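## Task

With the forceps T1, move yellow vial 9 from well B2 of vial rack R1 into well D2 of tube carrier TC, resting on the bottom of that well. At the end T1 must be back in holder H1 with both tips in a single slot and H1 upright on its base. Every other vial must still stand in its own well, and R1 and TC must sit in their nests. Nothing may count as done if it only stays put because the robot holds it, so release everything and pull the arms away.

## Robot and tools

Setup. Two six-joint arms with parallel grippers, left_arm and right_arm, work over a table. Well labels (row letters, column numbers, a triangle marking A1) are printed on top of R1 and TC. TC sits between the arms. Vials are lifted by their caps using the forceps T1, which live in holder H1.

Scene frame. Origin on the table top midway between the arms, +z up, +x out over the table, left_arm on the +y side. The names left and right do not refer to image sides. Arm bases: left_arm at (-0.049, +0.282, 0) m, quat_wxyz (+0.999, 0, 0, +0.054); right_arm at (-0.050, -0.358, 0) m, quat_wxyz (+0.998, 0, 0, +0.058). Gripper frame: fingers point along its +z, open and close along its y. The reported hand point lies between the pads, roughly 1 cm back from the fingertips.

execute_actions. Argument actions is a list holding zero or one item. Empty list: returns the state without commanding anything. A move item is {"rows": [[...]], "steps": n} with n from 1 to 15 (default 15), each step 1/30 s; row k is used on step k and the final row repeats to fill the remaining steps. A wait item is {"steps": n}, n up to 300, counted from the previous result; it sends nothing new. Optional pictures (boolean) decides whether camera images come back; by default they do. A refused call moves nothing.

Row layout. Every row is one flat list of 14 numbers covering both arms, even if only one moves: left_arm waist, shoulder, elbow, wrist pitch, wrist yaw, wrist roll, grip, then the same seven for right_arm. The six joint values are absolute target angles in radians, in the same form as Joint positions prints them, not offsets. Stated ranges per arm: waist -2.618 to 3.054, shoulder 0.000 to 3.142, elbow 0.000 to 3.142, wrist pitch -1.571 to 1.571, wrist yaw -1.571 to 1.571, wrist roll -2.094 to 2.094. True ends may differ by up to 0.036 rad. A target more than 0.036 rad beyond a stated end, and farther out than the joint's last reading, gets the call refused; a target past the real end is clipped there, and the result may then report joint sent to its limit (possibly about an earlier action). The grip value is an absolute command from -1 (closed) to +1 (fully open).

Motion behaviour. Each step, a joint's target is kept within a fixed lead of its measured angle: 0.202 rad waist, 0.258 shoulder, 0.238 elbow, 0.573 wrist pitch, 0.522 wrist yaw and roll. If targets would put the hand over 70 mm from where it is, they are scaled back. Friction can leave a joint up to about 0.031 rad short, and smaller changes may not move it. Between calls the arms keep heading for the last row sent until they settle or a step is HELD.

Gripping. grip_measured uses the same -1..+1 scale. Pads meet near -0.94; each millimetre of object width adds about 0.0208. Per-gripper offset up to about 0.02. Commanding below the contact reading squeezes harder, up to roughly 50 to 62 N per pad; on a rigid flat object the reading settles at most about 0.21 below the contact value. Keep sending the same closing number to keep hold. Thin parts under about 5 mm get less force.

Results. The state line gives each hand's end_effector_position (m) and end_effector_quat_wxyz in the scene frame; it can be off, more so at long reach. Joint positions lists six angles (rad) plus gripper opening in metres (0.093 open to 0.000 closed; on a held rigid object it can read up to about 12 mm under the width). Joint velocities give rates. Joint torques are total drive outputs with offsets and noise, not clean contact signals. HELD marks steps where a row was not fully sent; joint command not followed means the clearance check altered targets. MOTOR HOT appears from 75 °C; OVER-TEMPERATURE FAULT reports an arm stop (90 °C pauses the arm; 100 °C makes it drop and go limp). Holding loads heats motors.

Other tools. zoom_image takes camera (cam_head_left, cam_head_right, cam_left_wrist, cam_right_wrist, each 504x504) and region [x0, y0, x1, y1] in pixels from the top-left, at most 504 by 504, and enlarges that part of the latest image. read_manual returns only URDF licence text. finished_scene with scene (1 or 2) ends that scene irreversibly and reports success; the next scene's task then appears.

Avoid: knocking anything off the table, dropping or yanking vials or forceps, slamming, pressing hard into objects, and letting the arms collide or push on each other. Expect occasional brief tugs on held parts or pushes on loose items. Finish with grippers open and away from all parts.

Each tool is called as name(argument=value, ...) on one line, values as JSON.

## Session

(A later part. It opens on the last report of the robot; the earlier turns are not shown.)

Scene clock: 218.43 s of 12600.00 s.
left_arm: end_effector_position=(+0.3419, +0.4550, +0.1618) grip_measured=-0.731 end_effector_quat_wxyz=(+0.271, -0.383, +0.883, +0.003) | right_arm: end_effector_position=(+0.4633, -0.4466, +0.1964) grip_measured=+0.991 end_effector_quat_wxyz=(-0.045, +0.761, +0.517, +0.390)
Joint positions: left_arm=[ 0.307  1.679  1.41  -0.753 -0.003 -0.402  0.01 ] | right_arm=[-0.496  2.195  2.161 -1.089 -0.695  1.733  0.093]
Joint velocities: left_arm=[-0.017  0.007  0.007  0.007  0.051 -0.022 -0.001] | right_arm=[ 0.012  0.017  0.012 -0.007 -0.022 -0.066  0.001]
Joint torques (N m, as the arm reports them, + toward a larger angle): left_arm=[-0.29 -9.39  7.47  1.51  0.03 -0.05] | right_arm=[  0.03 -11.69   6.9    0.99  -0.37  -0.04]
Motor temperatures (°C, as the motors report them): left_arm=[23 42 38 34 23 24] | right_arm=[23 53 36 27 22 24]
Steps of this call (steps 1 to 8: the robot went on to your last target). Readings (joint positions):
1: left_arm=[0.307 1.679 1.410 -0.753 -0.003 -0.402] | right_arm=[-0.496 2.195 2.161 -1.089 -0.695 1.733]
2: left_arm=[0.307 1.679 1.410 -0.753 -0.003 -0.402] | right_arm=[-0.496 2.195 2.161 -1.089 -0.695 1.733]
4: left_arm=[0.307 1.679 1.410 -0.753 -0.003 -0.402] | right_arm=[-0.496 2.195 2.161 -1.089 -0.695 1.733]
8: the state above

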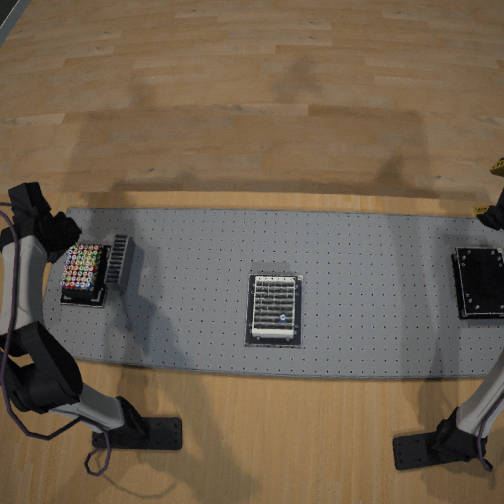

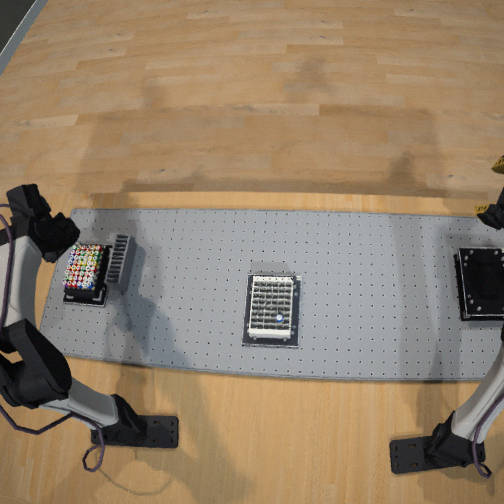

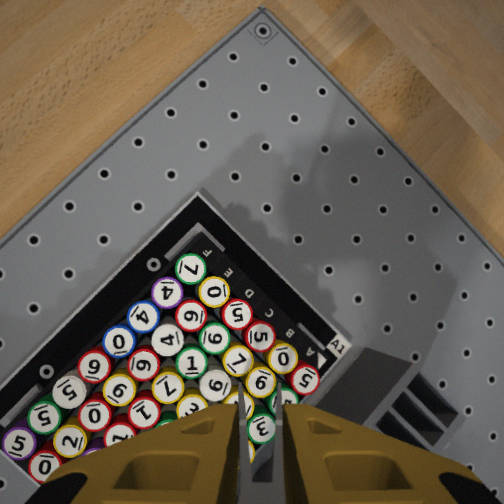

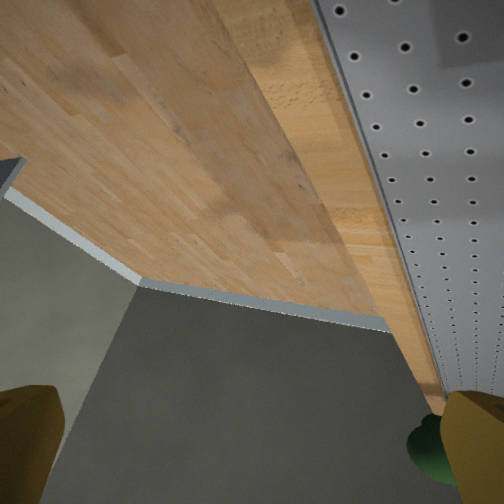

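Good. Same step again.

execute_actions(actions=[{"rows":[[0.31,1.68,1.405,-0.716,0,-0.41,-0.73,-0.496,2.195,2.161,-1.089,-0.695,1.733,1],[0.31,1.68,1.405,-0.716,0,-0.41,-0.73,-0.496,2.195,2.161,-1.089,-0.695,1.733,1],[0.31,1.68,1.395,-0.716,0,-0.41,-0.73,-0.496,2.195,2.161,-1.089,-0.695,1.733,1],[0.31,1.68,1.382,-0.716,0,-0.41,-0.73,-0.496,2.195,2.161,-1.089,-0.695,1.733,1]],"steps":15}], pictures=false)

execute_actions(actions=[{"steps":8}])

zoom_image(camera="cam_left_wrist", region=[160, 280, 360, 480])

Scene clock: 224.83 s of 12600.00 s.
left_arm: end_effector_position=(+0.3421, +0.4551, +0.1582) grip_measured=-0.731 end_effector_quat_wxyz=(+0.272, -0.383, +0.883, +0.003) | right_arm: end_effector_position=(+0.4633, -0.4466, +0.1964) grip_measured=+0.991 end_effector_quat_wxyz=(-0.045, +0.761, +0.517, +0.390)
Joint positions: left_arm=[ 0.307  1.679  1.395 -0.737 -0.003 -0.402  0.01 ] | right_arm=[-0.496  2.195  2.161 -1.089 -0.695  1.733  0.093]
Joint velocities: left_arm=[-0.027 -0.007 -0.022 -0.066  0.022  0.007  0.   ] | right_arm=[-0.012 -0.007 -0.027 -0.007  0.007 -0.037  0.001]
Joint torques (N m, as the arm reports them, + toward a larger angle): left_arm=[-0.39 -9.59  7.52  1.56  0.01 -0.07] | right_arm=[ -0.12 -11.82   6.84   1.02  -0.35  -0.08]
Motor temperatures (°C, as the motors report them): left_arm=[23 42 37 34 23 24] | right_arm=[23 53 36 27 22 24]
Steps of this call (steps 1 to 15: the robot went on to your last target; steps 16 to 90: nothing new was sent; then 2.90 s passed at rest; steps 91 to 105: all 15 steps of this action). Readings (joint positions):
91: left_arm=[0.307 1.679 1.410 -0.751 -0.003 -0.402] | right_arm=[-0.496 2.195 2.161 -1.089 -0.695 1.733]
92: left_arm=[0.307 1.679 1.410 -0.749 -0.003 -0.402] | right_arm=[-0.496 2.195 2.161 -1.089 -0.695 1.733]
94: left_arm=[0.307 1.679 1.408 -0.742 -0.003 -0.402] | right_arm=[-0.496 2.195 2.161 -1.089 -0.695 1.733]
98: left_arm=[0.307 1.679 1.396 -0.737 -0.003 -0.402] | right_arm=[-0.496 2.195 2.161 -1.089 -0.695 1.733]
105: the state above

Scene clock: 225.10 s of 12600.00 s.
left_arm: end_effector_position=(+0.3421, +0.4551, +0.1583) grip_measured=-0.731 end_effector_quat_wxyz=(+0.272, -0.383, +0.883, +0.003) | right_arm: end_effector_position=(+0.4633, -0.4466, +0.1964) grip_measured=+0.991 end_effector_quat_wxyz=(-0.045, +0.761, +0.517, +0.390)
Joint positions: left_arm=[ 0.307  1.679  1.395 -0.736 -0.003 -0.402  0.01 ] | right_arm=[-0.496  2.195  2.161 -1.089 -0.695  1.733  0.093]
Joint velocities: left_arm=[ 0.012  0.002 -0.022  0.051  0.022 -0.037 -0.   ] | right_arm=[-0.012 -0.002  0.002  0.007 -0.037 -0.037  0.001]
Joint torques (N m, as the arm reports them, + toward a larger angle): left_arm=[-0.26 -9.4   7.53  1.58  0.02 -0.05] | right_arm=[ -0.17 -11.8    6.86   1.01  -0.38  -0.08]
Motor temperatures (°C, as the motors report them): left_arm=[23 42 37 34 23 24] | right_arm=[23 53 36 27 22 24]
Steps of this call (steps 1 to 8: the robot went on to your last target). Readings (joint positions):
1: left_arm=[0.307 1.679 1.395 -0.736 -0.003 -0.402] | right_arm=[-0.496 2.195 2.161 -1.089 -0.695 1.733]
2: left_arm=[0.307 1.679 1.395 -0.736 -0.003 -0.402] | right_arm=[-0.496 2.195 2.161 -1.089 -0.695 1.733]
4: left_arm=[0.307 1.679 1.395 -0.736 -0.003 -0.402] | right_arm=[-0.496 2.195 2.161 -1.089 -0.695 1.733]
8: the state above

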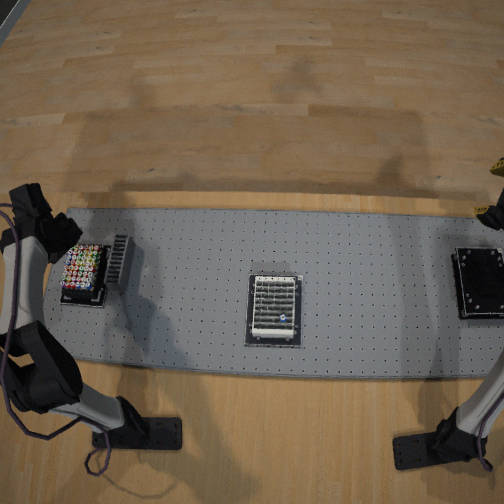

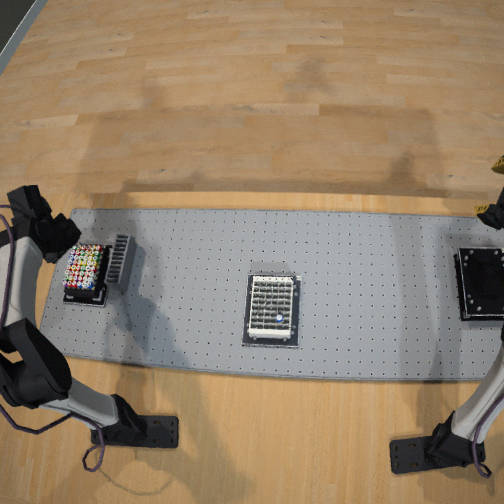

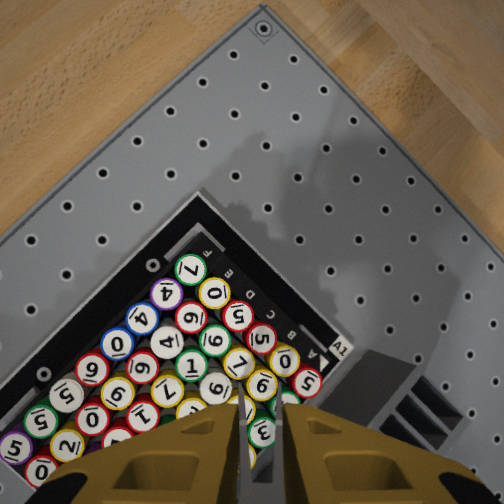

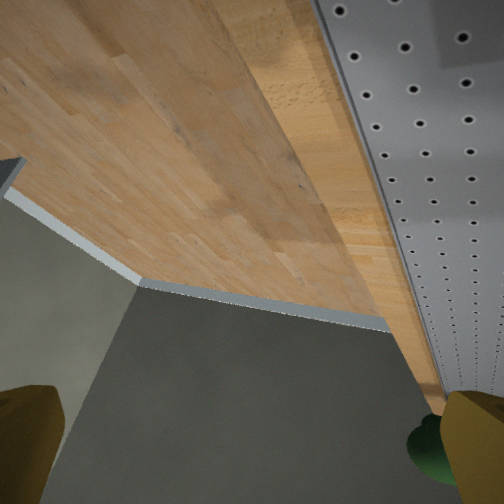

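Region (160, 280, 360, 480) of cam_left_wrist's 504x504 image, scaled by 2.520, with more detail than that image has.

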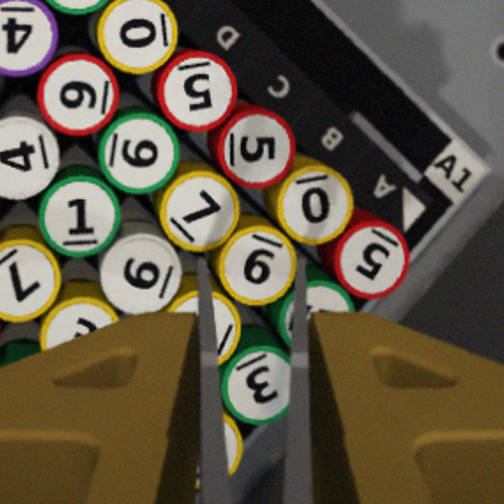

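execute_actions(actions=[{"rows":[[0.31,1.68,1.39,-0.698,0,-0.41,-0.73,-0.496,2.195,2.161,-1.089,-0.695,1.733,1],[0.31,1.68,1.39,-0.698,0,-0.41,-0.73,-0.496,2.195,2.161,-1.089,-0.695,1.733,1],[0.31,1.68,1.378,-0.698,0,-0.41,-0.73,-0.496,2.195,2.161,-1.089,-0.695,1.733,1],[0.31,1.68,1.365,-0.698,0,-0.41,-0.73,-0.496,2.195,2.161,-1.089,-0.695,1.733,1]],"steps":15}], pictures=false)

execute_actions(actions=[{"steps":8}])

zoom_image(camera="cam_left_wrist", region=[160, 280, 360, 480])

Scene clock: 229.97 s of 12600.00 s.
left_arm: end_effector_position=(+0.3421, +0.4551, +0.1541) grip_measured=-0.731 end_effector_quat_wxyz=(+0.272, -0.383, +0.883, +0.003) | right_arm: end_effector_position=(+0.4633, -0.4466, +0.1964) grip_measured=+0.991 end_effector_quat_wxyz=(-0.045, +0.761, +0.517, +0.390)
Joint positions: left_arm=[ 0.307  1.679  1.378 -0.718 -0.003 -0.402  0.01 ] | right_arm=[-0.496  2.195  2.161 -1.089 -0.695  1.733  0.093]
Joint velocities: left_arm=[-0.012 -0.002  0.007  0.007 -0.066  0.081 -0.001] | right_arm=[-0.012 -0.012  0.012  0.037 -0.022 -0.022  0.001]
Joint torques (N m, as the arm reports them, + toward a larger angle): left_arm=[-0.41 -9.63  7.58  1.5   0.03 -0.02] | right_arm=[ -0.1  -11.73   7.     1.04  -0.34   0.  ]
Motor temperatures (°C, as the motors report them): left_arm=[23 42 37 34 23 24] | right_arm=[23 53 36 27 22 24]
Steps of this call (steps 1 to 15: the robot went on to your last target; steps 16 to 90: nothing new was sent; then 1.37 s passed at rest; steps 91 to 105: all 15 steps of this action). Readings (joint positions):
91: left_arm=[0.307 1.679 1.395 -0.734 -0.003 -0.402] | right_arm=[-0.496 2.195 2.161 -1.089 -0.695 1.733]
92: left_arm=[0.307 1.679 1.395 -0.732 -0.003 -0.402] | right_arm=[-0.496 2.195 2.161 -1.089 -0.695 1.733]
94: left_arm=[0.307 1.679 1.392 -0.724 -0.003 -0.402] | right_arm=[-0.496 2.195 2.161 -1.089 -0.695 1.733]
98: left_arm=[0.307 1.679 1.379 -0.719 -0.003 -0.402] | right_arm=[-0.496 2.195 2.161 -1.089 -0.695 1.733]
105: the state above

Scene clock: 230.23 s of 12600.00 s.
left_arm: end_effector_position=(+0.3421, +0.4551, +0.1541) grip_measured=-0.731 end_effector_quat_wxyz=(+0.272, -0.383, +0.883, +0.003) | right_arm: end_effector_position=(+0.4633, -0.4466, +0.1964) grip_measured=+0.991 end_effector_quat_wxyz=(-0.045, +0.761, +0.517, +0.390)
Joint positions: left_arm=[ 0.307  1.679  1.378 -0.718 -0.003 -0.402  0.01 ] | right_arm=[-0.496  2.195  2.161 -1.089 -0.695  1.733  0.093]
Joint velocities: left_arm=[ 0.017  0.007 -0.012 -0.007 -0.022  0.007  0.   ] | right_arm=[ 0.002 -0.022 -0.012 -0.051  0.022  0.007 -0.   ]
Joint torques (N m, as the arm reports them, + toward a larger angle): left_arm=[-0.35 -9.73  7.48  1.53  0.04 -0.06] | right_arm=[  0.08 -11.67   6.84   1.03  -0.38  -0.02]
Motor temperatures (°C, as the motors report them): left_arm=[23 42 37 34 23 24] | right_arm=[23 53 36 27 22 24]
Steps of this call (steps 1 to 8: the robot went on to your last target). Readings (joint positions):
1: left_arm=[0.307 1.679 1.378 -0.718 -0.003 -0.402] | right_arm=[-0.496 2.195 2.161 -1.089 -0.695 1.733]
2: left_arm=[0.307 1.679 1.378 -0.718 -0.003 -0.402] | right_arm=[-0.496 2.195 2.161 -1.089 -0.695 1.733]
4: left_arm=[0.307 1.679 1.378 -0.718 -0.003 -0.402] | right_arm=[-0.496 2.195 2.161 -1.089 -0.695 1.733]
8: the state above

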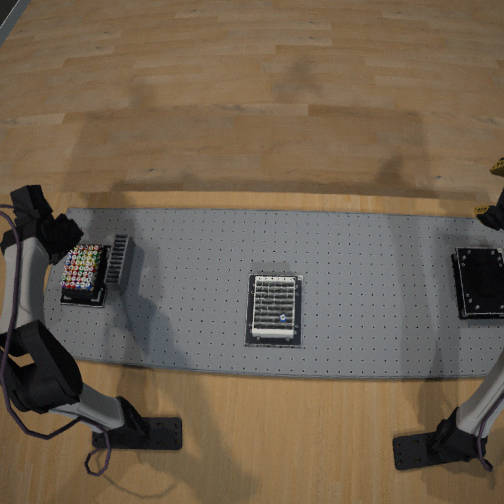

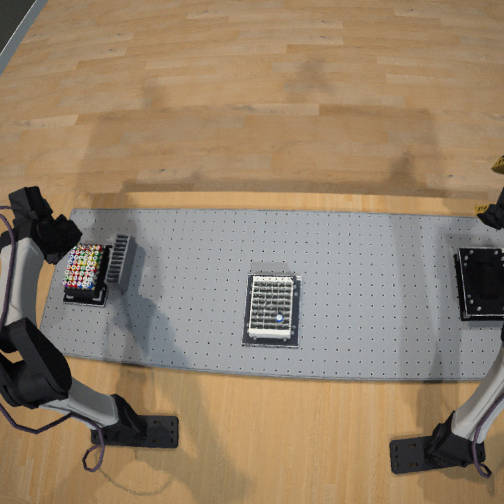

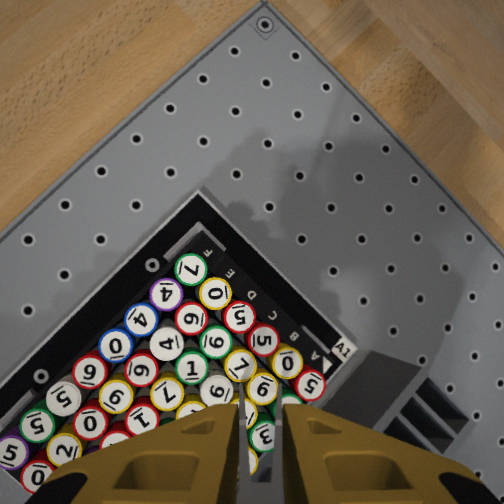

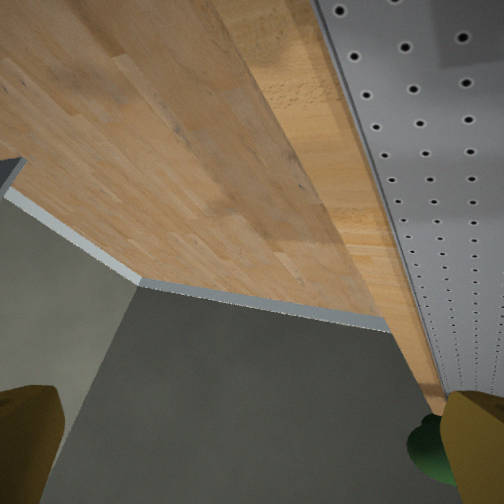

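Region (160, 280, 360, 480) of cam_left_wrist's 504x504 image, scaled by 2.520, with more detail than that image has.

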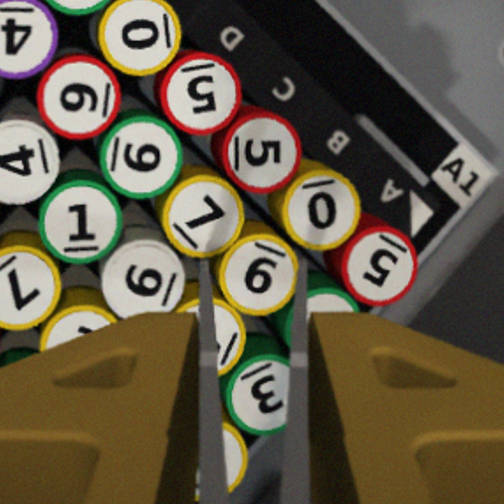

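Tips are in. Close and lift slowly.

execute_actions(actions=[{"rows":[[0.31,1.68,1.378,-0.718,0,-0.41,-0.76,-0.496,2.195,2.161,-1.089,-0.695,1.733,1],[0.31,1.68,1.378,-0.718,0,-0.41,-0.78,-0.496,2.195,2.161,-1.089,-0.695,1.733,1],[0.31,1.68,1.378,-0.718,0,-0.41,-0.8,-0.496,2.195,2.161,-1.089,-0.695,1.733,1],[0.31,1.68,1.378,-0.718,0,-0.41,-0.815,-0.496,2.195,2.161,-1.089,-0.695,1.733,1]],"steps":12}], pictures=false)

execute_actions(actions=[{"rows":[[0.31,1.68,1.40,-0.75,0,-0.41,-0.815,-0.496,2.195,2.161,-1.089,-0.695,1.733,1],[0.31,1.68,1.412,-0.763,0,-0.41,-0.815,-0.496,2.195,2.161,-1.089,-0.695,1.733,1],[0.31,1.68,1.424,-0.776,0,-0.41,-0.815,-0.496,2.195,2.161,-1.089,-0.695,1.733,1],[0.31,1.68,1.436,-0.789,0,-0.41,-0.815,-0.496,2.195,2.161,-1.089,-0.695,1.733,1],[0.31,1.68,1.448,-0.802,0,-0.41,-0.815,-0.496,2.195,2.161,-1.089,-0.695,1.733,1],[0.31,1.68,1.46,-0.815,0,-0.41,-0.815,-0.496,2.195,2.161,-1.089,-0.695,1.733,1],[0.31,1.68,1.472,-0.827,0,-0.41,-0.815,-0.496,2.195,2.161,-1.089,-0.695,1.733,1],[0.31,1.68,1.484,-0.839,0,-0.41,-0.815,-0.496,2.195,2.161,-1.089,-0.695,1.733,1],[0.31,1.68,1.496,-0.851,0,-0.41,-0.815,-0.496,2.195,2.161,-1.089,-0.695,1.733,1],[0.31,1.68,1.508,-0.863,0,-0.41,-0.815,-0.496,2.195,2.161,-1.089,-0.695,1.733,1],[0.31,1.68,1.52,-0.875,0,-0.41,-0.815,-0.496,2.195,2.161,-1.089,-0.695,1.733,1],[0.31,1.68,1.532,-0.887,0,-0.41,-0.815,-0.496,2.195,2.161,-1.089,-0.695,1.733,1],[0.31,1.68,1.544,-0.899,0,-0.41,-0.815,-0.496,2.195,2.161,-1.089,-0.695,1.733,1],[0.31,1.68,1.556,-0.911,0,-0.41,-0.815,-0.496,2.195,2.161,-1.089,-0.695,1.733,1],[0.31,1.68,1.568,-0.923,0,-0.41,-0.815,-0.496,2.195,2.161,-1.089,-0.695,1.733,1]],"steps":15}], pictures=false)

execute_actions(actions=[{"rows":[[0.31,1.68,1.585,-0.94,0,-0.41,-0.815,-0.496,2.195,2.161,-1.089,-0.695,1.733,1],[0.31,1.68,1.60,-0.955,0,-0.41,-0.815,-0.496,2.195,2.161,-1.089,-0.695,1.733,1],[0.31,1.68,1.615,-0.97,0,-0.41,-0.815,-0.496,2.195,2.161,-1.089,-0.695,1.733,1],[0.31,1.68,1.63,-0.985,0,-0.41,-0.815,-0.496,2.195,2.161,-1.089,-0.695,1.733,1],[0.31,1.68,1.645,-1.0,0,-0.41,-0.815,-0.496,2.195,2.161,-1.089,-0.695,1.733,1],[0.31,1.68,1.66,-1.015,0,-0.41,-0.815,-0.496,2.195,2.161,-1.089,-0.695,1.733,1],[0.31,1.68,1.675,-1.025,0,-0.41,-0.815,-0.496,2.195,2.161,-1.089,-0.695,1.733,1],[0.31,1.68,1.69,-1.03,0,-0.41,-0.815,-0.496,2.195,2.161,-1.089,-0.695,1.733,1],[0.31,1.68,1.70,-1.03,0,-0.41,-0.815,-0.496,2.195,2.161,-1.089,-0.695,1.733,1]],"steps":15}])

zoom_image(camera="cam_left_wrist", region=[160, 280, 360, 480])

Scene clock: 241.20 s of 12600.00 s.
left_arm: end_effector_position=(+0.3421, +0.4551, +0.1541) grip_measured=-0.809 end_effector_quat_wxyz=(+0.272, -0.383, +0.883, +0.003) | right_arm: end_effector_position=(+0.4633, -0.4466, +0.1964) grip_measured=+0.991 end_effector_quat_wxyz=(-0.045, +0.761, +0.517, +0.390)
Joint positions: left_arm=[ 0.307  1.679  1.378 -0.718 -0.003 -0.403  0.006] | right_arm=[-0.496  2.195  2.161 -1.089 -0.695  1.733  0.093]
Joint velocities: left_arm=[ 0.007  0.002 -0.022  0.007  0.037 -0.007  0.001] | right_arm=[-0.007 -0.012 -0.012 -0.037 -0.051 -0.051 -0.   ]
Joint torques (N m, as the arm reports them, + toward a larger angle): left_arm=[-0.29 -9.57  8.78  1.34  0.03 -0.03] | right_arm=[  0.01 -11.82   6.94   1.01  -0.43  -0.05]
Motor temperatures (°C, as the motors report them): left_arm=[23 42 37 35 23 24] | right_arm=[23 54 37 27 22 24]
Steps of this call (steps 1 to 15: the robot went on to your last target; steps 16 to 90: nothing new was sent; then 7.57 s passed at rest; steps 91 to 102: all 12 steps of this action). Readings (joint positions):
91: left_arm=[0.307 1.679 1.378 -0.718 -0.003 -0.402] | right_arm=[-0.496 2.195 2.161 -1.089 -0.695 1.733]
92: left_arm=[0.307 1.679 1.378 -0.718 -0.003 -0.402] | right_arm=[-0.496 2.195 2.161 -1.089 -0.695 1.733]
94: left_arm=[0.307 1.679 1.378 -0.718 -0.003 -0.402] | right_arm=[-0.496 2.195 2.161 -1.089 -0.695 1.733]
98: left_arm=[0.307 1.679 1.378 -0.718 -0.003 -0.402] | right_arm=[-0.496 2.195 2.161 -1.089 -0.695 1.733]
102: the state above

Scene clock: 241.70 s of 12600.00 s.
left_arm: end_effector_position=(+0.3420, +0.4551, +0.1919) grip_measured=-0.809 end_effector_quat_wxyz=(+0.273, -0.383, +0.882, +0.003) | right_arm: end_effector_position=(+0.4633, -0.4466, +0.1964) grip_measured=+0.991 end_effector_quat_wxyz=(-0.045, +0.761, +0.517, +0.390)
Joint positions: left_arm=[ 0.307  1.679  1.527 -0.865 -0.003 -0.403  0.006] | right_arm=[-0.496  2.195  2.161 -1.089 -0.695  1.733  0.093]
Joint velocities: left_arm=[ 0.002  0.002  0.33  -0.359 -0.037  0.066 -0.001] | right_arm=[-0.002 -0.007  0.002 -0.007  0.007  0.022 -0.   ]
Joint torques (N m, as the arm reports them, + toward a larger angle): left_arm=[-0.33 -9.51 10.57  1.3   0.07 -0.03] | right_arm=[  0.01 -11.65   6.86   1.01  -0.4   -0.02]
Motor temperatures (°C, as the motors report them): left_arm=[23 42 37 35 23 24] | right_arm=[23 54 37 27 22 24]
Steps of this call (steps 1 to 15: all 15 steps of this action). Readings (joint positions):
1: left_arm=[0.307 1.679 1.378 -0.720 -0.003 -0.403] | right_arm=[-0.496 2.195 2.161 -1.089 -0.695 1.733]
2: left_arm=[0.307 1.679 1.380 -0.725 -0.003 -0.403] | right_arm=[-0.496 2.195 2.161 -1.089 -0.695 1.733]
4: left_arm=[0.307 1.679 1.393 -0.743 -0.003 -0.403] | right_arm=[-0.496 2.195 2.161 -1.089 -0.695 1.733]
8: left_arm=[0.307 1.679 1.441 -0.785 -0.003 -0.403] | right_arm=[-0.496 2.195 2.161 -1.089 -0.695 1.733]
15: the state above

Scene clock: 242.20 s of 12600.00 s.
left_arm: end_effector_position=(+0.3387, +0.4536, +0.2324) grip_measured=-0.809 end_effector_quat_wxyz=(+0.280, -0.382, +0.881, +0.003) | right_arm: end_effector_position=(+0.4633, -0.4466, +0.1964) grip_measured=+0.991 end_effector_quat_wxyz=(-0.045, +0.761, +0.517, +0.390)
Joint positions: left_arm=[ 0.307  1.679  1.682 -1.007 -0.003 -0.403  0.006] | right_arm=[-0.496  2.195  2.161 -1.089 -0.695  1.733  0.093]
Joint velocities: left_arm=[-0.017  0.017  0.002 -0.022 -0.037 -0.066  0.002] | right_arm=[ 0.002  0.002  0.002  0.037 -0.007 -0.037 -0.001]
Joint torques (N m, as the arm reports them, + toward a larger angle): left_arm=[-0.39 -9.31  9.95  1.31  0.08 -0.05] | right_arm=[ -0.33 -11.67   6.89   1.04  -0.34  -0.04]
Motor temperatures (°C, as the motors report them): left_arm=[23 42 37 35 23 24] | right_arm=[23 54 37 27 22 24]
Steps of this call (steps 1 to 15: all 15 steps of this action). Readings (joint positions):
1: left_arm=[0.307 1.679 1.540 -0.878 -0.003 -0.403] | right_arm=[-0.496 2.195 2.161 -1.089 -0.695 1.733]
2: left_arm=[0.307 1.679 1.553 -0.892 -0.003 -0.403] | right_arm=[-0.496 2.195 2.161 -1.089 -0.695 1.733]
4: left_arm=[0.307 1.679 1.583 -0.920 -0.003 -0.403] | right_arm=[-0.496 2.195 2.161 -1.089 -0.695 1.733]
8: left_arm=[0.307 1.679 1.644 -0.974 -0.003 -0.403] | right_arm=[-0.496 2.195 2.161 -1.089 -0.695 1.733]
15: the state above

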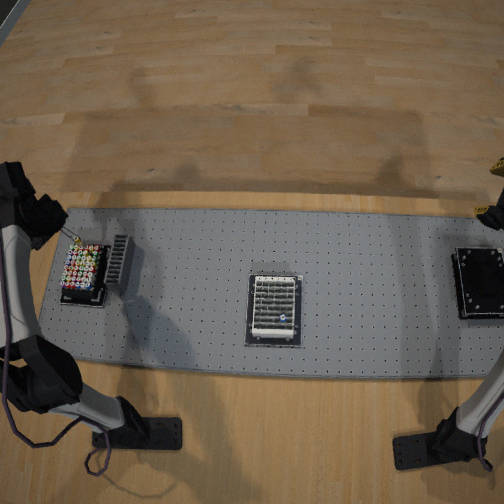

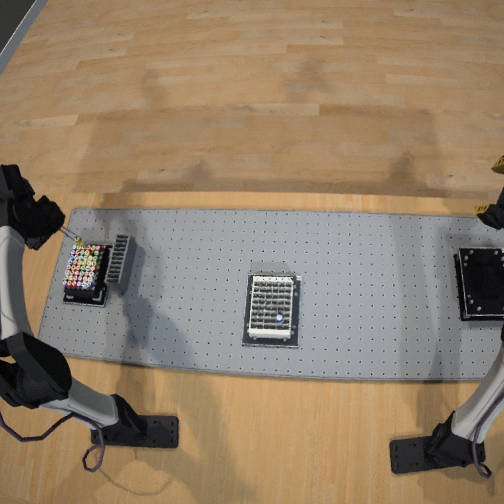

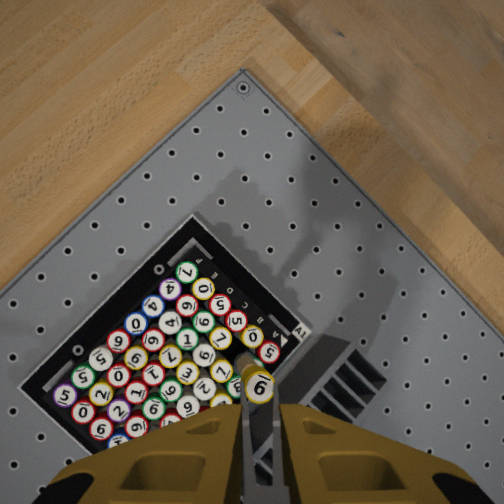

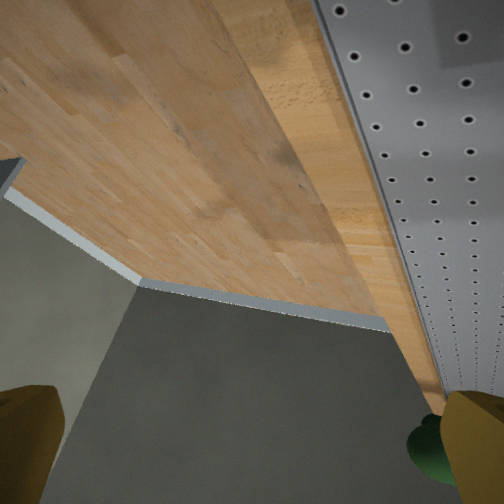

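Region (160, 280, 360, 480) of cam_left_wrist's 504x504 image, scaled by 2.520, with more detail than that image has.

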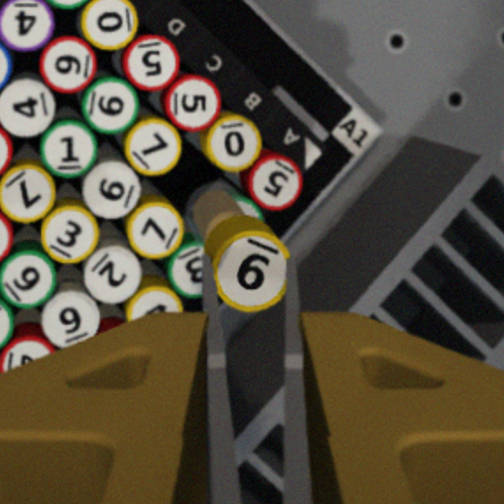

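execute_actions(actions=[{"rows":[[0.30,1.68,1.70,-1.03,0,-0.41,-0.815,-0.496,2.195,2.161,-1.089,-0.695,1.733,1],[0.285,1.68,1.70,-1.03,0,-0.41,-0.815,-0.496,2.195,2.161,-1.089,-0.695,1.733,1],[0.265,1.68,1.70,-1.03,0,-0.41,-0.815,-0.496,2.195,2.161,-1.089,-0.695,1.733,1],[0.24,1.68,1.70,-1.03,0,-0.41,-0.815,-0.496,2.195,2.161,-1.089,-0.695,1.733,1],[0.21,1.68,1.70,-1.03,0,-0.41,-0.815,-0.496,2.195,2.161,-1.089,-0.695,1.733,1],[0.175,1.68,1.70,-1.03,0,-0.41,-0.815,-0.496,2.195,2.161,-1.089,-0.695,1.733,1],[0.135,1.68,1.70,-1.03,0,-0.41,-0.815,-0.496,2.195,2.161,-1.089,-0.695,1.733,1],[0.09,1.68,1.70,-1.03,0,-0.41,-0.815,-0.496,2.195,2.161,-1.089,-0.695,1.733,1],[0.045,1.68,1.70,-1.03,0,-0.41,-0.815,-0.496,2.195,2.161,-1.089,-0.695,1.733,1],[0,1.68,1.70,-1.03,0,-0.41,-0.815,-0.496,2.195,2.161,-1.089,-0.695,1.733,1],[-0.045,1.68,1.70,-1.03,0,-0.41,-0.815,-0.496,2.195,2.161,-1.089,-0.695,1.733,1],[-0.09,1.68,1.70,-1.03,0,-0.41,-0.815,-0.496,2.195,2.161,-1.089,-0.695,1.733,1],[-0.135,1.68,1.70,-1.03,0,-0.41,-0.815,-0.496,2.195,2.161,-1.089,-0.695,1.733,1],[-0.18,1.68,1.70,-1.03,0,-0.41,-0.815,-0.496,2.195,2.161,-1.089,-0.695,1.733,1],[-0.225,1.68,1.70,-1.03,0,-0.41,-0.815,-0.496,2.195,2.161,-1.089,-0.695,1.733,1]],"steps":15}], pictures=false)

execute_actions(actions=[{"rows":[[-0.27,1.67,1.68,-1.03,0,-0.41,-0.815,-0.496,2.195,2.161,-1.089,-0.695,1.733,1],[-0.315,1.66,1.67,-1.03,0,-0.41,-0.815,-0.496,2.195,2.161,-1.089,-0.695,1.733,1],[-0.36,1.65,1.66,-1.03,0,-0.41,-0.815,-0.496,2.195,2.161,-1.089,-0.695,1.733,1],[-0.405,1.64,1.65,-1.03,0,-0.41,-0.815,-0.496,2.195,2.161,-1.089,-0.695,1.733,1],[-0.45,1.63,1.64,-1.03,0,-0.41,-0.815,-0.496,2.195,2.161,-1.089,-0.695,1.733,1],[-0.495,1.62,1.63,-1.03,0,-0.41,-0.815,-0.496,2.195,2.161,-1.089,-0.695,1.733,1],[-0.54,1.61,1.62,-1.03,0,-0.41,-0.815,-0.496,2.195,2.161,-1.089,-0.695,1.733,1],[-0.585,1.60,1.61,-1.03,0,-0.41,-0.815,-0.496,2.195,2.161,-1.089,-0.695,1.733,1],[-0.63,1.59,1.60,-1.03,0,-0.41,-0.815,-0.496,2.195,2.161,-1.089,-0.695,1.733,1],[-0.67,1.58,1.59,-1.03,0,-0.41,-0.815,-0.496,2.195,2.161,-1.089,-0.695,1.733,1],[-0.705,1.57,1.58,-1.03,0,-0.41,-0.815,-0.496,2.195,2.161,-1.089,-0.695,1.733,1],[-0.735,1.56,1.57,-1.03,0,-0.41,-0.815,-0.496,2.195,2.161,-1.089,-0.695,1.733,1],[-0.76,1.55,1.56,-1.03,0,-0.41,-0.815,-0.496,2.195,2.161,-1.089,-0.695,1.733,1],[-0.78,1.54,1.55,-1.03,0,-0.41,-0.815,-0.496,2.195,2.161,-1.089,-0.695,1.733,1],[-0.79,1.53,1.54,-1.03,0,-0.41,-0.815,-0.496,2.195,2.161,-1.089,-0.695,1.733,1]],"steps":15}], pictures=false)

execute_actions(actions=[{"steps":15}])

zoom_image(camera="cam_left_wrist", region=[100, 150, 400, 450])

Scene clock: 254.93 s of 12600.00 s.
left_arm: end_effector_position=(+0.3716, +0.2670, +0.2305) grip_measured=-0.809 end_effector_quat_wxyz=(+0.267, -0.175, +0.946, -0.058) | right_arm: end_effector_position=(+0.4633, -0.4466, +0.1964) grip_measured=+0.991 end_effector_quat_wxyz=(-0.045, +0.761, +0.517, +0.390)
Joint positions: left_arm=[-0.147  1.679  1.682 -1.022 -0.005 -0.403  0.006] | right_arm=[-0.496  2.195  2.161 -1.089 -0.695  1.733  0.093]
Joint velocities: left_arm=[-1.282  0.002  0.012  0.007  0.007 -0.022  0.   ] | right_arm=[ 0.002 -0.012 -0.002 -0.051 -0.022 -0.007 -0.003]
Joint torques (N m, as the arm reports them, + toward a larger angle): left_arm=[-0.73 -9.29  9.99  1.26  0.03 -0.01] | right_arm=[  0.02 -11.79   7.07   1.04  -0.38  -0.06]
Motor temperatures (°C, as the motors report them): left_arm=[23 42 38 34 23 24] | right_arm=[23 54 37 27 22 24]
Steps of this call (steps 1 to 30: the robot went on to your last target; steps 31 to 90: nothing new was sent; then 9.23 s passed at rest; steps 91 to 105: all 15 steps of this action). Readings (joint positions):
91: left_arm=[0.307 1.679 1.682 -1.022 -0.003 -0.403] | right_arm=[-0.496 2.195 2.161 -1.089 -0.695 1.733]
92: left_arm=[0.306 1.679 1.682 -1.022 -0.003 -0.403] | right_arm=[-0.496 2.195 2.161 -1.089 -0.695 1.733]
94: left_arm=[0.290 1.679 1.682 -1.022 -0.004 -0.403] | right_arm=[-0.496 2.195 2.161 -1.089 -0.695 1.733]
98: left_arm=[0.179 1.679 1.682 -1.022 -0.008 -0.403] | right_arm=[-0.496 2.195 2.161 -1.089 -0.695 1.733]
105: the state above

Scene clock: 255.43 s of 12600.00 s.
left_arm: end_effector_position=(+0.2605, +0.0427, +0.2316) grip_measured=-0.809 end_effector_quat_wxyz=(+0.234, +0.122, +0.954, -0.139) | right_arm: end_effector_position=(+0.4633, -0.4466, +0.1964) grip_measured=+0.991 end_effector_quat_wxyz=(-0.045, +0.761, +0.517, +0.390)
Joint positions: left_arm=[-0.766  1.568  1.57  -1.022  0.004 -0.403  0.006] | right_arm=[-0.496  2.195  2.161 -1.089 -0.695  1.733  0.093]
Joint velocities: left_arm=[-0.574 -0.344 -0.261 -0.037  0.095  0.007 -0.001] | right_arm=[-0.007 -0.007  0.012 -0.022  0.022 -0.037  0.   ]
Joint torques (N m, as the arm reports them, + toward a larger angle): left_arm=[ 0.28 -9.79  7.1   1.28 -0.06 -0.01] | right_arm=[  0.07 -11.96   7.06   1.07  -0.37  -0.07]
Motor temperatures (°C, as the motors report them): left_arm=[23 42 38 34 23 24] | right_arm=[23 54 37 27 22 24]
Steps of this call (steps 1 to 15: all 15 steps of this action). Readings (joint positions):
1: left_arm=[-0.192 1.679 1.682 -1.022 -0.004 -0.403] | right_arm=[-0.496 2.195 2.161 -1.089 -0.695 1.733]
2: left_arm=[-0.237 1.679 1.682 -1.022 -0.004 -0.403] | right_arm=[-0.496 2.195 2.161 -1.089 -0.695 1.733]
4: left_arm=[-0.326 1.677 1.679 -1.020 -0.003 -0.403] | right_arm=[-0.496 2.195 2.161 -1.089 -0.695 1.733]
8: left_arm=[-0.506 1.646 1.638 -1.021 -0.002 -0.403] | right_arm=[-0.496 2.195 2.161 -1.089 -0.695 1.733]
15: the state above

Scene clock: 255.93 s of 12600.00 s.
left_arm: end_effector_position=(+0.2498, +0.0388, +0.2348) grip_measured=-0.809 end_effector_quat_wxyz=(+0.234, +0.134, +0.952, -0.144) | right_arm: end_effector_position=(+0.4633, -0.4466, +0.1964) grip_measured=+0.991 end_effector_quat_wxyz=(-0.045, +0.761, +0.517, +0.390)
Joint positions: left_arm=[-0.791  1.543  1.556 -1.027  0.005 -0.403  0.006] | right_arm=[-0.496  2.195  2.161 -1.089 -0.695  1.733  0.093]
Joint velocities: left_arm=[ 0.002 -0.002 -0.007 -0.022  0.022 -0.022 -0.   ] | right_arm=[-0.012  0.007  0.012  0.007 -0.051  0.095 -0.001]
Joint torques (N m, as the arm reports them, + toward a larger angle): left_arm=[-0.48 -9.13  7.07  1.34 -0.01 -0.06] | right_arm=[ -0.15 -11.67   7.02   1.04  -0.34  -0.06]
Motor temperatures (°C, as the motors report them): left_arm=[23 42 38 34 23 24] | right_arm=[23 54 37 27 22 24]
Steps of this call (steps 1 to 15: the robot went on to your last target). Readings (joint positions):
1: left_arm=[-0.781 1.558 1.563 -1.023 0.005 -0.403] | right_arm=[-0.496 2.195 2.161 -1.089 -0.695 1.733]
2: left_arm=[-0.789 1.551 1.558 -1.026 0.006 -0.403] | right_arm=[-0.496 2.195 2.161 -1.089 -0.695 1.733]
4: left_arm=[-0.791 1.544 1.556 -1.027 0.006 -0.403] | right_arm=[-0.496 2.195 2.161 -1.089 -0.695 1.733]
8: left_arm=[-0.791 1.543 1.556 -1.027 0.005 -0.403] | right_arm=[-0.496 2.195 2.161 -1.089 -0.695 1.733]
15: the state above

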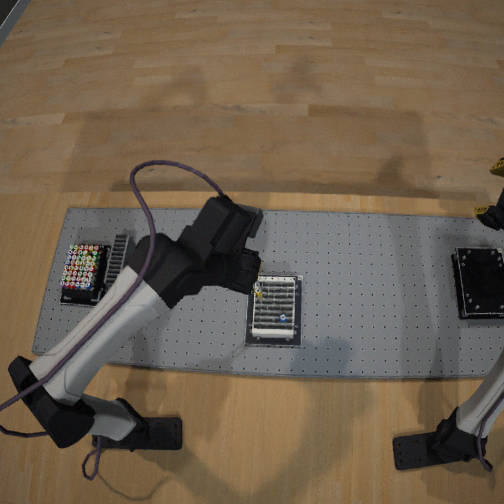

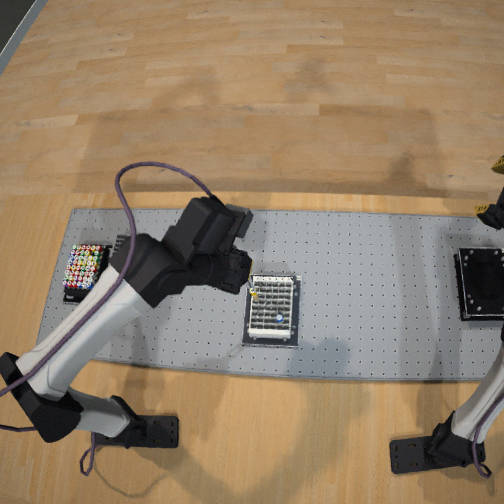

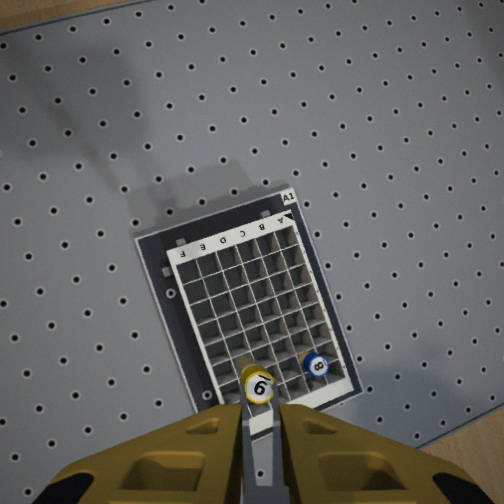

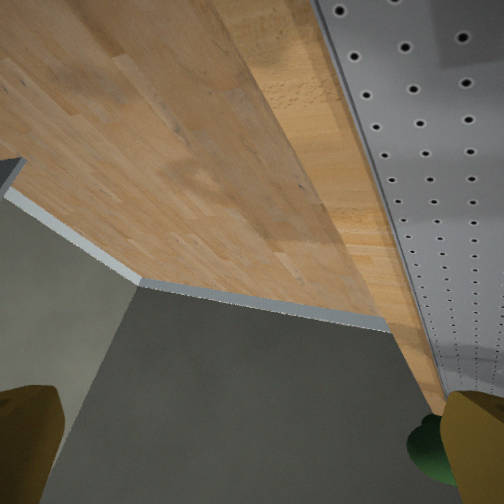

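Region (100, 150, 400, 450) of cam_left_wrist's 504x504 image, scaled by 1.680, with more detail than that image has.

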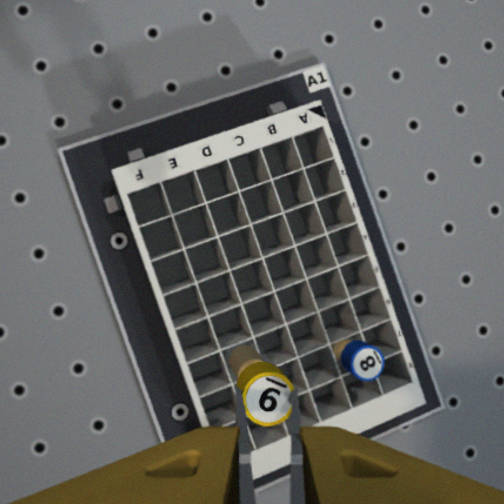

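execute_actions(actions=[{"rows":[[-0.78,1.56,1.575,-1.03,0,-0.41,-0.815,-0.496,2.195,2.161,-1.089,-0.695,1.733,1],[-0.775,1.575,1.58,-1.015,0,-0.41,-0.815,-0.496,2.195,2.161,-1.089,-0.695,1.733,1],[-0.77,1.59,1.585,-1.0,0,-0.41,-0.815,-0.496,2.195,2.161,-1.089,-0.695,1.733,1],[-0.765,1.605,1.59,-0.99,0,-0.41,-0.815,-0.496,2.195,2.161,-1.089,-0.695,1.733,1],[-0.758,1.62,1.595,-0.98,0,-0.41,-0.815,-0.496,2.195,2.161,-1.089,-0.695,1.733,1],[-0.75,1.635,1.60,-0.97,0,-0.41,-0.815,-0.496,2.195,2.161,-1.089,-0.695,1.733,1],[-0.743,1.65,1.605,-0.96,0,-0.41,-0.815,-0.496,2.195,2.161,-1.089,-0.695,1.733,1],[-0.736,1.665,1.61,-0.95,0,-0.41,-0.815,-0.496,2.195,2.161,-1.089,-0.695,1.733,1],[-0.73,1.68,1.615,-0.94,0,-0.41,-0.815,-0.496,2.195,2.161,-1.089,-0.695,1.733,1],[-0.724,1.695,1.62,-0.925,0,-0.41,-0.815,-0.496,2.195,2.161,-1.089,-0.695,1.733,1],[-0.72,1.71,1.625,-0.91,0,-0.41,-0.815,-0.496,2.195,2.161,-1.089,-0.695,1.733,1],[-0.72,1.712,1.625,-0.898,0,-0.41,-0.815,-0.496,2.195,2.161,-1.089,-0.695,1.733,1]],"steps":15}], pictures=false)

execute_actions(actions=[{"steps":20}])

zoom_image(camera="cam_left_wrist", region=[140, 250, 380, 490])

Scene clock: 263.17 s of 12600.00 s.
left_arm: end_effector_position=(+0.2995, +0.0335, +0.1938) grip_measured=-0.809 end_effector_quat_wxyz=(+0.220, +0.104, +0.962, -0.126) | right_arm: end_effector_position=(+0.4633, -0.4466, +0.1964) grip_measured=+0.991 end_effector_quat_wxyz=(-0.045, +0.761, +0.517, +0.390)
Joint positions: left_arm=[-0.727  1.717  1.598 -0.939  0.004 -0.403  0.006] | right_arm=[-0.496  2.195  2.161 -1.089 -0.695  1.733  0.093]
Joint velocities: left_arm=[0.002 0.066 0.027 0.198 0.037 0.007 0.001] | right_arm=[-0.002  0.002 -0.017 -0.007  0.007 -0.066  0.   ]
Joint torques (N m, as the arm reports them, + toward a larger angle): left_arm=[  0.03 -10.88  10.84   1.52  -0.03  -0.04] | right_arm=[ -0.14 -11.99   6.96   1.04  -0.37  -0.01]
Motor temperatures (°C, as the motors report them): left_arm=[23 42 38 34 23 24] | right_arm=[23 55 37 27 22 24]
Steps of this call (steps 1 to 15: the robot went on to your last target; steps 16 to 90: nothing new was sent; then 3.73 s passed at rest; steps 91 to 105: all 15 steps of this action). Readings (joint positions):
91: left_arm=[-0.791 1.543 1.556 -1.027 0.005 -0.403] | right_arm=[-0.496 2.195 2.161 -1.089 -0.695 1.733]
92: left_arm=[-0.790 1.545 1.557 -1.027 0.005 -0.403] | right_arm=[-0.496 2.195 2.161 -1.089 -0.695 1.733]
94: left_arm=[-0.785 1.560 1.564 -1.025 0.005 -0.403] | right_arm=[-0.496 2.195 2.161 -1.089 -0.695 1.733]
98: left_arm=[-0.760 1.623 1.584 -1.000 0.005 -0.403] | right_arm=[-0.496 2.195 2.161 -1.089 -0.695 1.733]
105: the state above

Scene clock: 263.83 s of 12600.00 s.
left_arm: end_effector_position=(+0.3039, +0.0304, +0.1976) grip_measured=-0.809 end_effector_quat_wxyz=(+0.230, +0.104, +0.959, -0.131) | right_arm: end_effector_position=(+0.4633, -0.4466, +0.1964) grip_measured=+0.991 end_effector_quat_wxyz=(-0.045, +0.761, +0.517, +0.390)
Joint positions: left_arm=[-0.727  1.719  1.603 -0.918  0.004 -0.403  0.006] | right_arm=[-0.496  2.195  2.161 -1.089 -0.695  1.733  0.093]
Joint velocities: left_arm=[-0.022 -0.007 -0.002  0.037  0.022  0.007 -0.   ] | right_arm=[-0.007 -0.002 -0.002 -0.022  0.037 -0.081 -0.   ]
Joint torques (N m, as the arm reports them, + toward a larger angle): left_arm=[ -0.07 -10.51  10.55   1.5   -0.02  -0.04] | right_arm=[ -0.25 -11.6    6.77   1.07  -0.35  -0.04]
Motor temperatures (°C, as the motors report them): left_arm=[23 42 38 34 23 24] | right_arm=[23 55 37 27 22 24]
Steps of this call (steps 1 to 20: the robot went on to your last target). Readings (joint positions):
1: left_arm=[-0.727 1.719 1.598 -0.936 0.004 -0.403] | right_arm=[-0.496 2.195 2.161 -1.089 -0.695 1.733]
2: left_arm=[-0.727 1.719 1.598 -0.933 0.004 -0.403] | right_arm=[-0.496 2.195 2.161 -1.089 -0.695 1.733]
4: left_arm=[-0.727 1.719 1.601 -0.927 0.004 -0.403] | right_arm=[-0.496 2.195 2.161 -1.089 -0.695 1.733]
8: left_arm=[-0.727 1.719 1.603 -0.920 0.004 -0.403] | right_arm=[-0.496 2.195 2.161 -1.089 -0.695 1.733]
20: the state above

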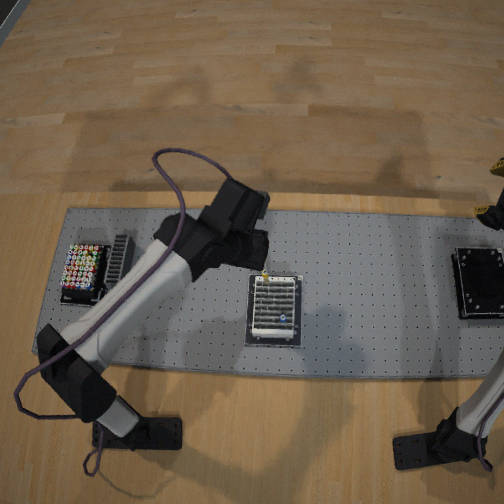

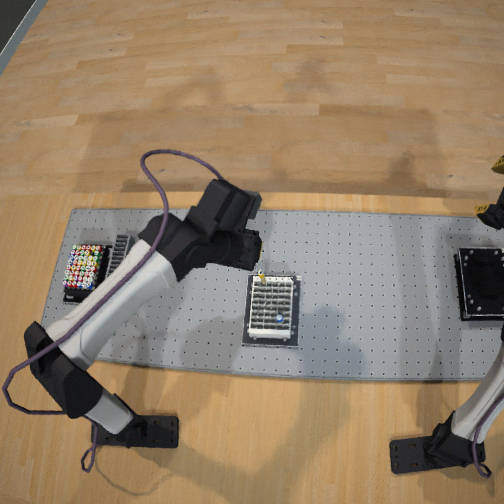

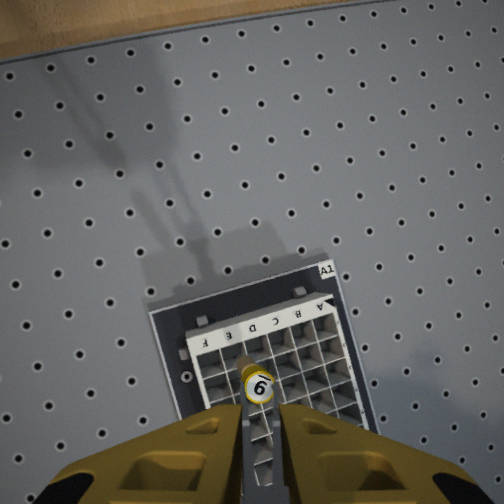

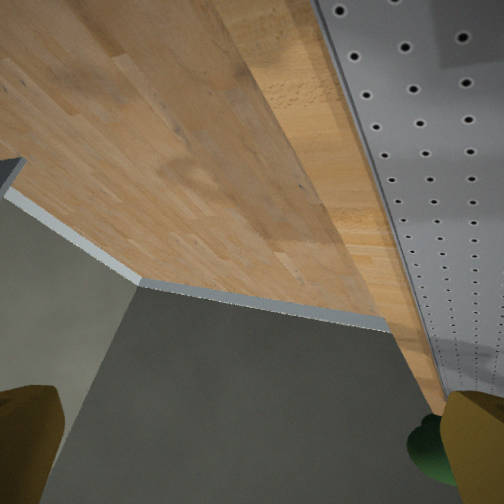

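Region (140, 250, 380, 490) of cam_left_wrist's 504x504 image, scaled by 2.100, with more detail than that image has.

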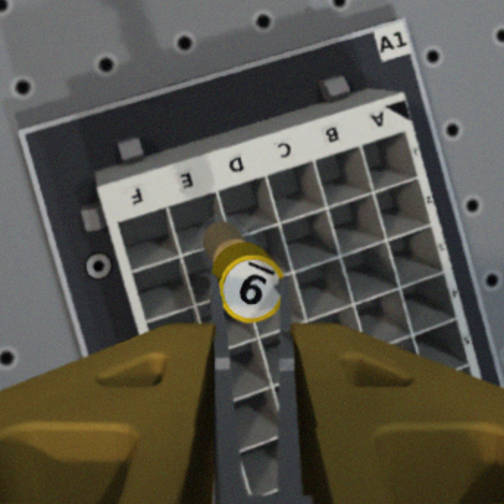

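execute_actions(actions=[{"rows":[[-0.74,1.715,1.615,-0.91,0,-0.41,-0.815,-0.496,2.195,2.161,-1.089,-0.695,1.733,1],[-0.75,1.715,1.615,-0.91,0,-0.41,-0.815,-0.496,2.195,2.161,-1.089,-0.695,1.733,1],[-0.76,1.715,1.615,-0.91,0,-0.41,-0.815,-0.496,2.195,2.161,-1.089,-0.695,1.733,1],[-0.77,1.715,1.615,-0.91,0,-0.41,-0.815,-0.496,2.195,2.161,-1.089,-0.695,1.733,1]],"steps":15}])

zoom_image(camera="cam_left_wrist", region=[140, 250, 380, 490])

Scene clock: 269.23 s of 12600.00 s.
left_arm: end_effector_position=(+0.2946, +0.0178, +0.1976) grip_measured=-0.809 end_effector_quat_wxyz=(+0.228, +0.122, +0.957, -0.135) | right_arm: end_effector_position=(+0.4633, -0.4466, +0.1964) grip_measured=+0.991 end_effector_quat_wxyz=(-0.045, +0.761, +0.517, +0.390)
Joint positions: left_arm=[-0.764  1.719  1.603 -0.918  0.002 -0.403  0.006] | right_arm=[-0.496  2.195  2.161 -1.089 -0.695  1.733  0.093]
Joint velocities: left_arm=[ 0.012 -0.002 -0.002 -0.007  0.007 -0.022  0.001] | right_arm=[ 0.007 -0.007  0.012 -0.051 -0.007  0.007 -0.   ]
Joint torques (N m, as the arm reports them, + toward a larger angle): left_arm=[ -0.9  -10.17   9.58   1.39  -0.01  -0.02] | right_arm=[ -0.05 -11.63   6.91   1.07  -0.39  -0.04]
Motor temperatures (°C, as the motors report them): left_arm=[23 42 38 34 23 24] | right_arm=[23 55 37 27 22 24]
Steps of this call (steps 1 to 15: the robot went on to your last target; steps 16 to 90: nothing new was sent; then 1.90 s passed at rest; steps 91 to 105: all 15 steps of this action). Readings (joint positions):
91: left_arm=[-0.727 1.719 1.603 -0.918 0.004 -0.403] | right_arm=[-0.496 2.195 2.161 -1.089 -0.695 1.733]
92: left_arm=[-0.728 1.719 1.603 -0.918 0.004 -0.403] | right_arm=[-0.496 2.195 2.161 -1.089 -0.695 1.733]
94: left_arm=[-0.739 1.719 1.603 -0.918 0.002 -0.403] | right_arm=[-0.496 2.195 2.161 -1.089 -0.695 1.733]
98: left_arm=[-0.763 1.719 1.603 -0.918 0.002 -0.403] | right_arm=[-0.496 2.195 2.161 -1.089 -0.695 1.733]
105: the state above

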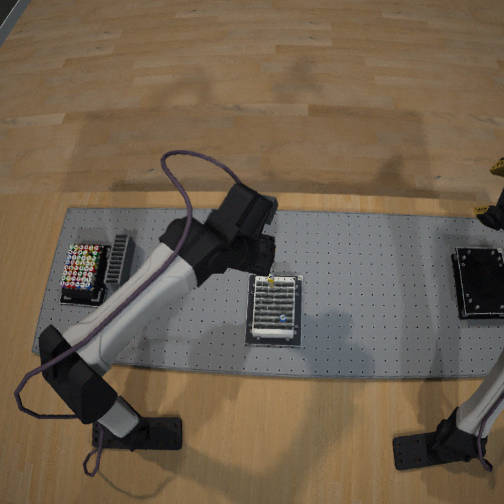

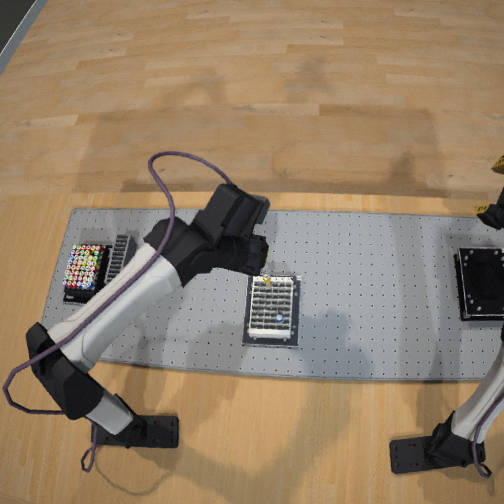

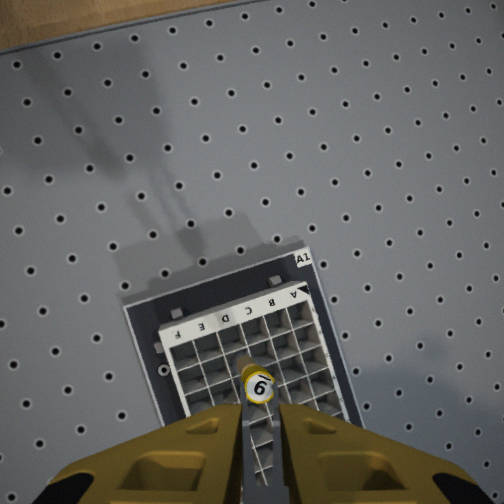

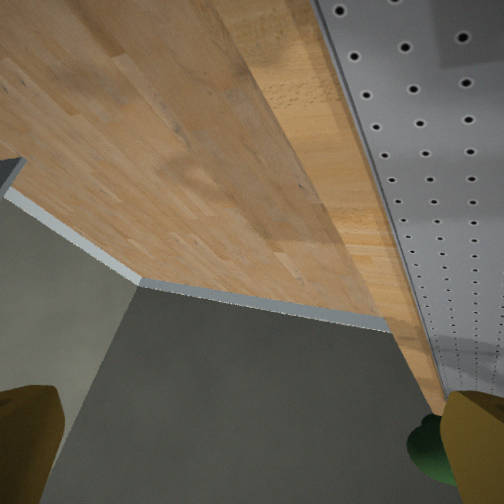

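Region (140, 250, 380, 490) of cam_left_wrist's 504x504 image, scaled by 2.100, with more detail than that image has.

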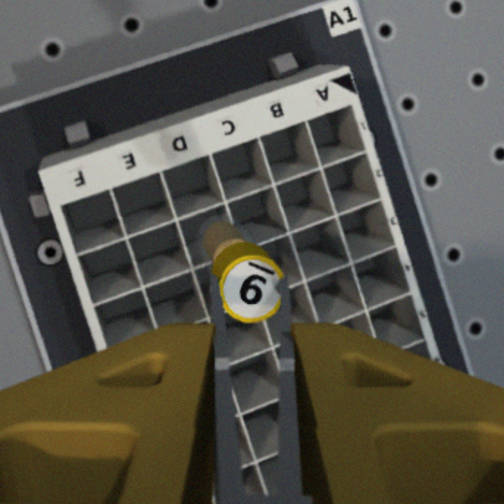

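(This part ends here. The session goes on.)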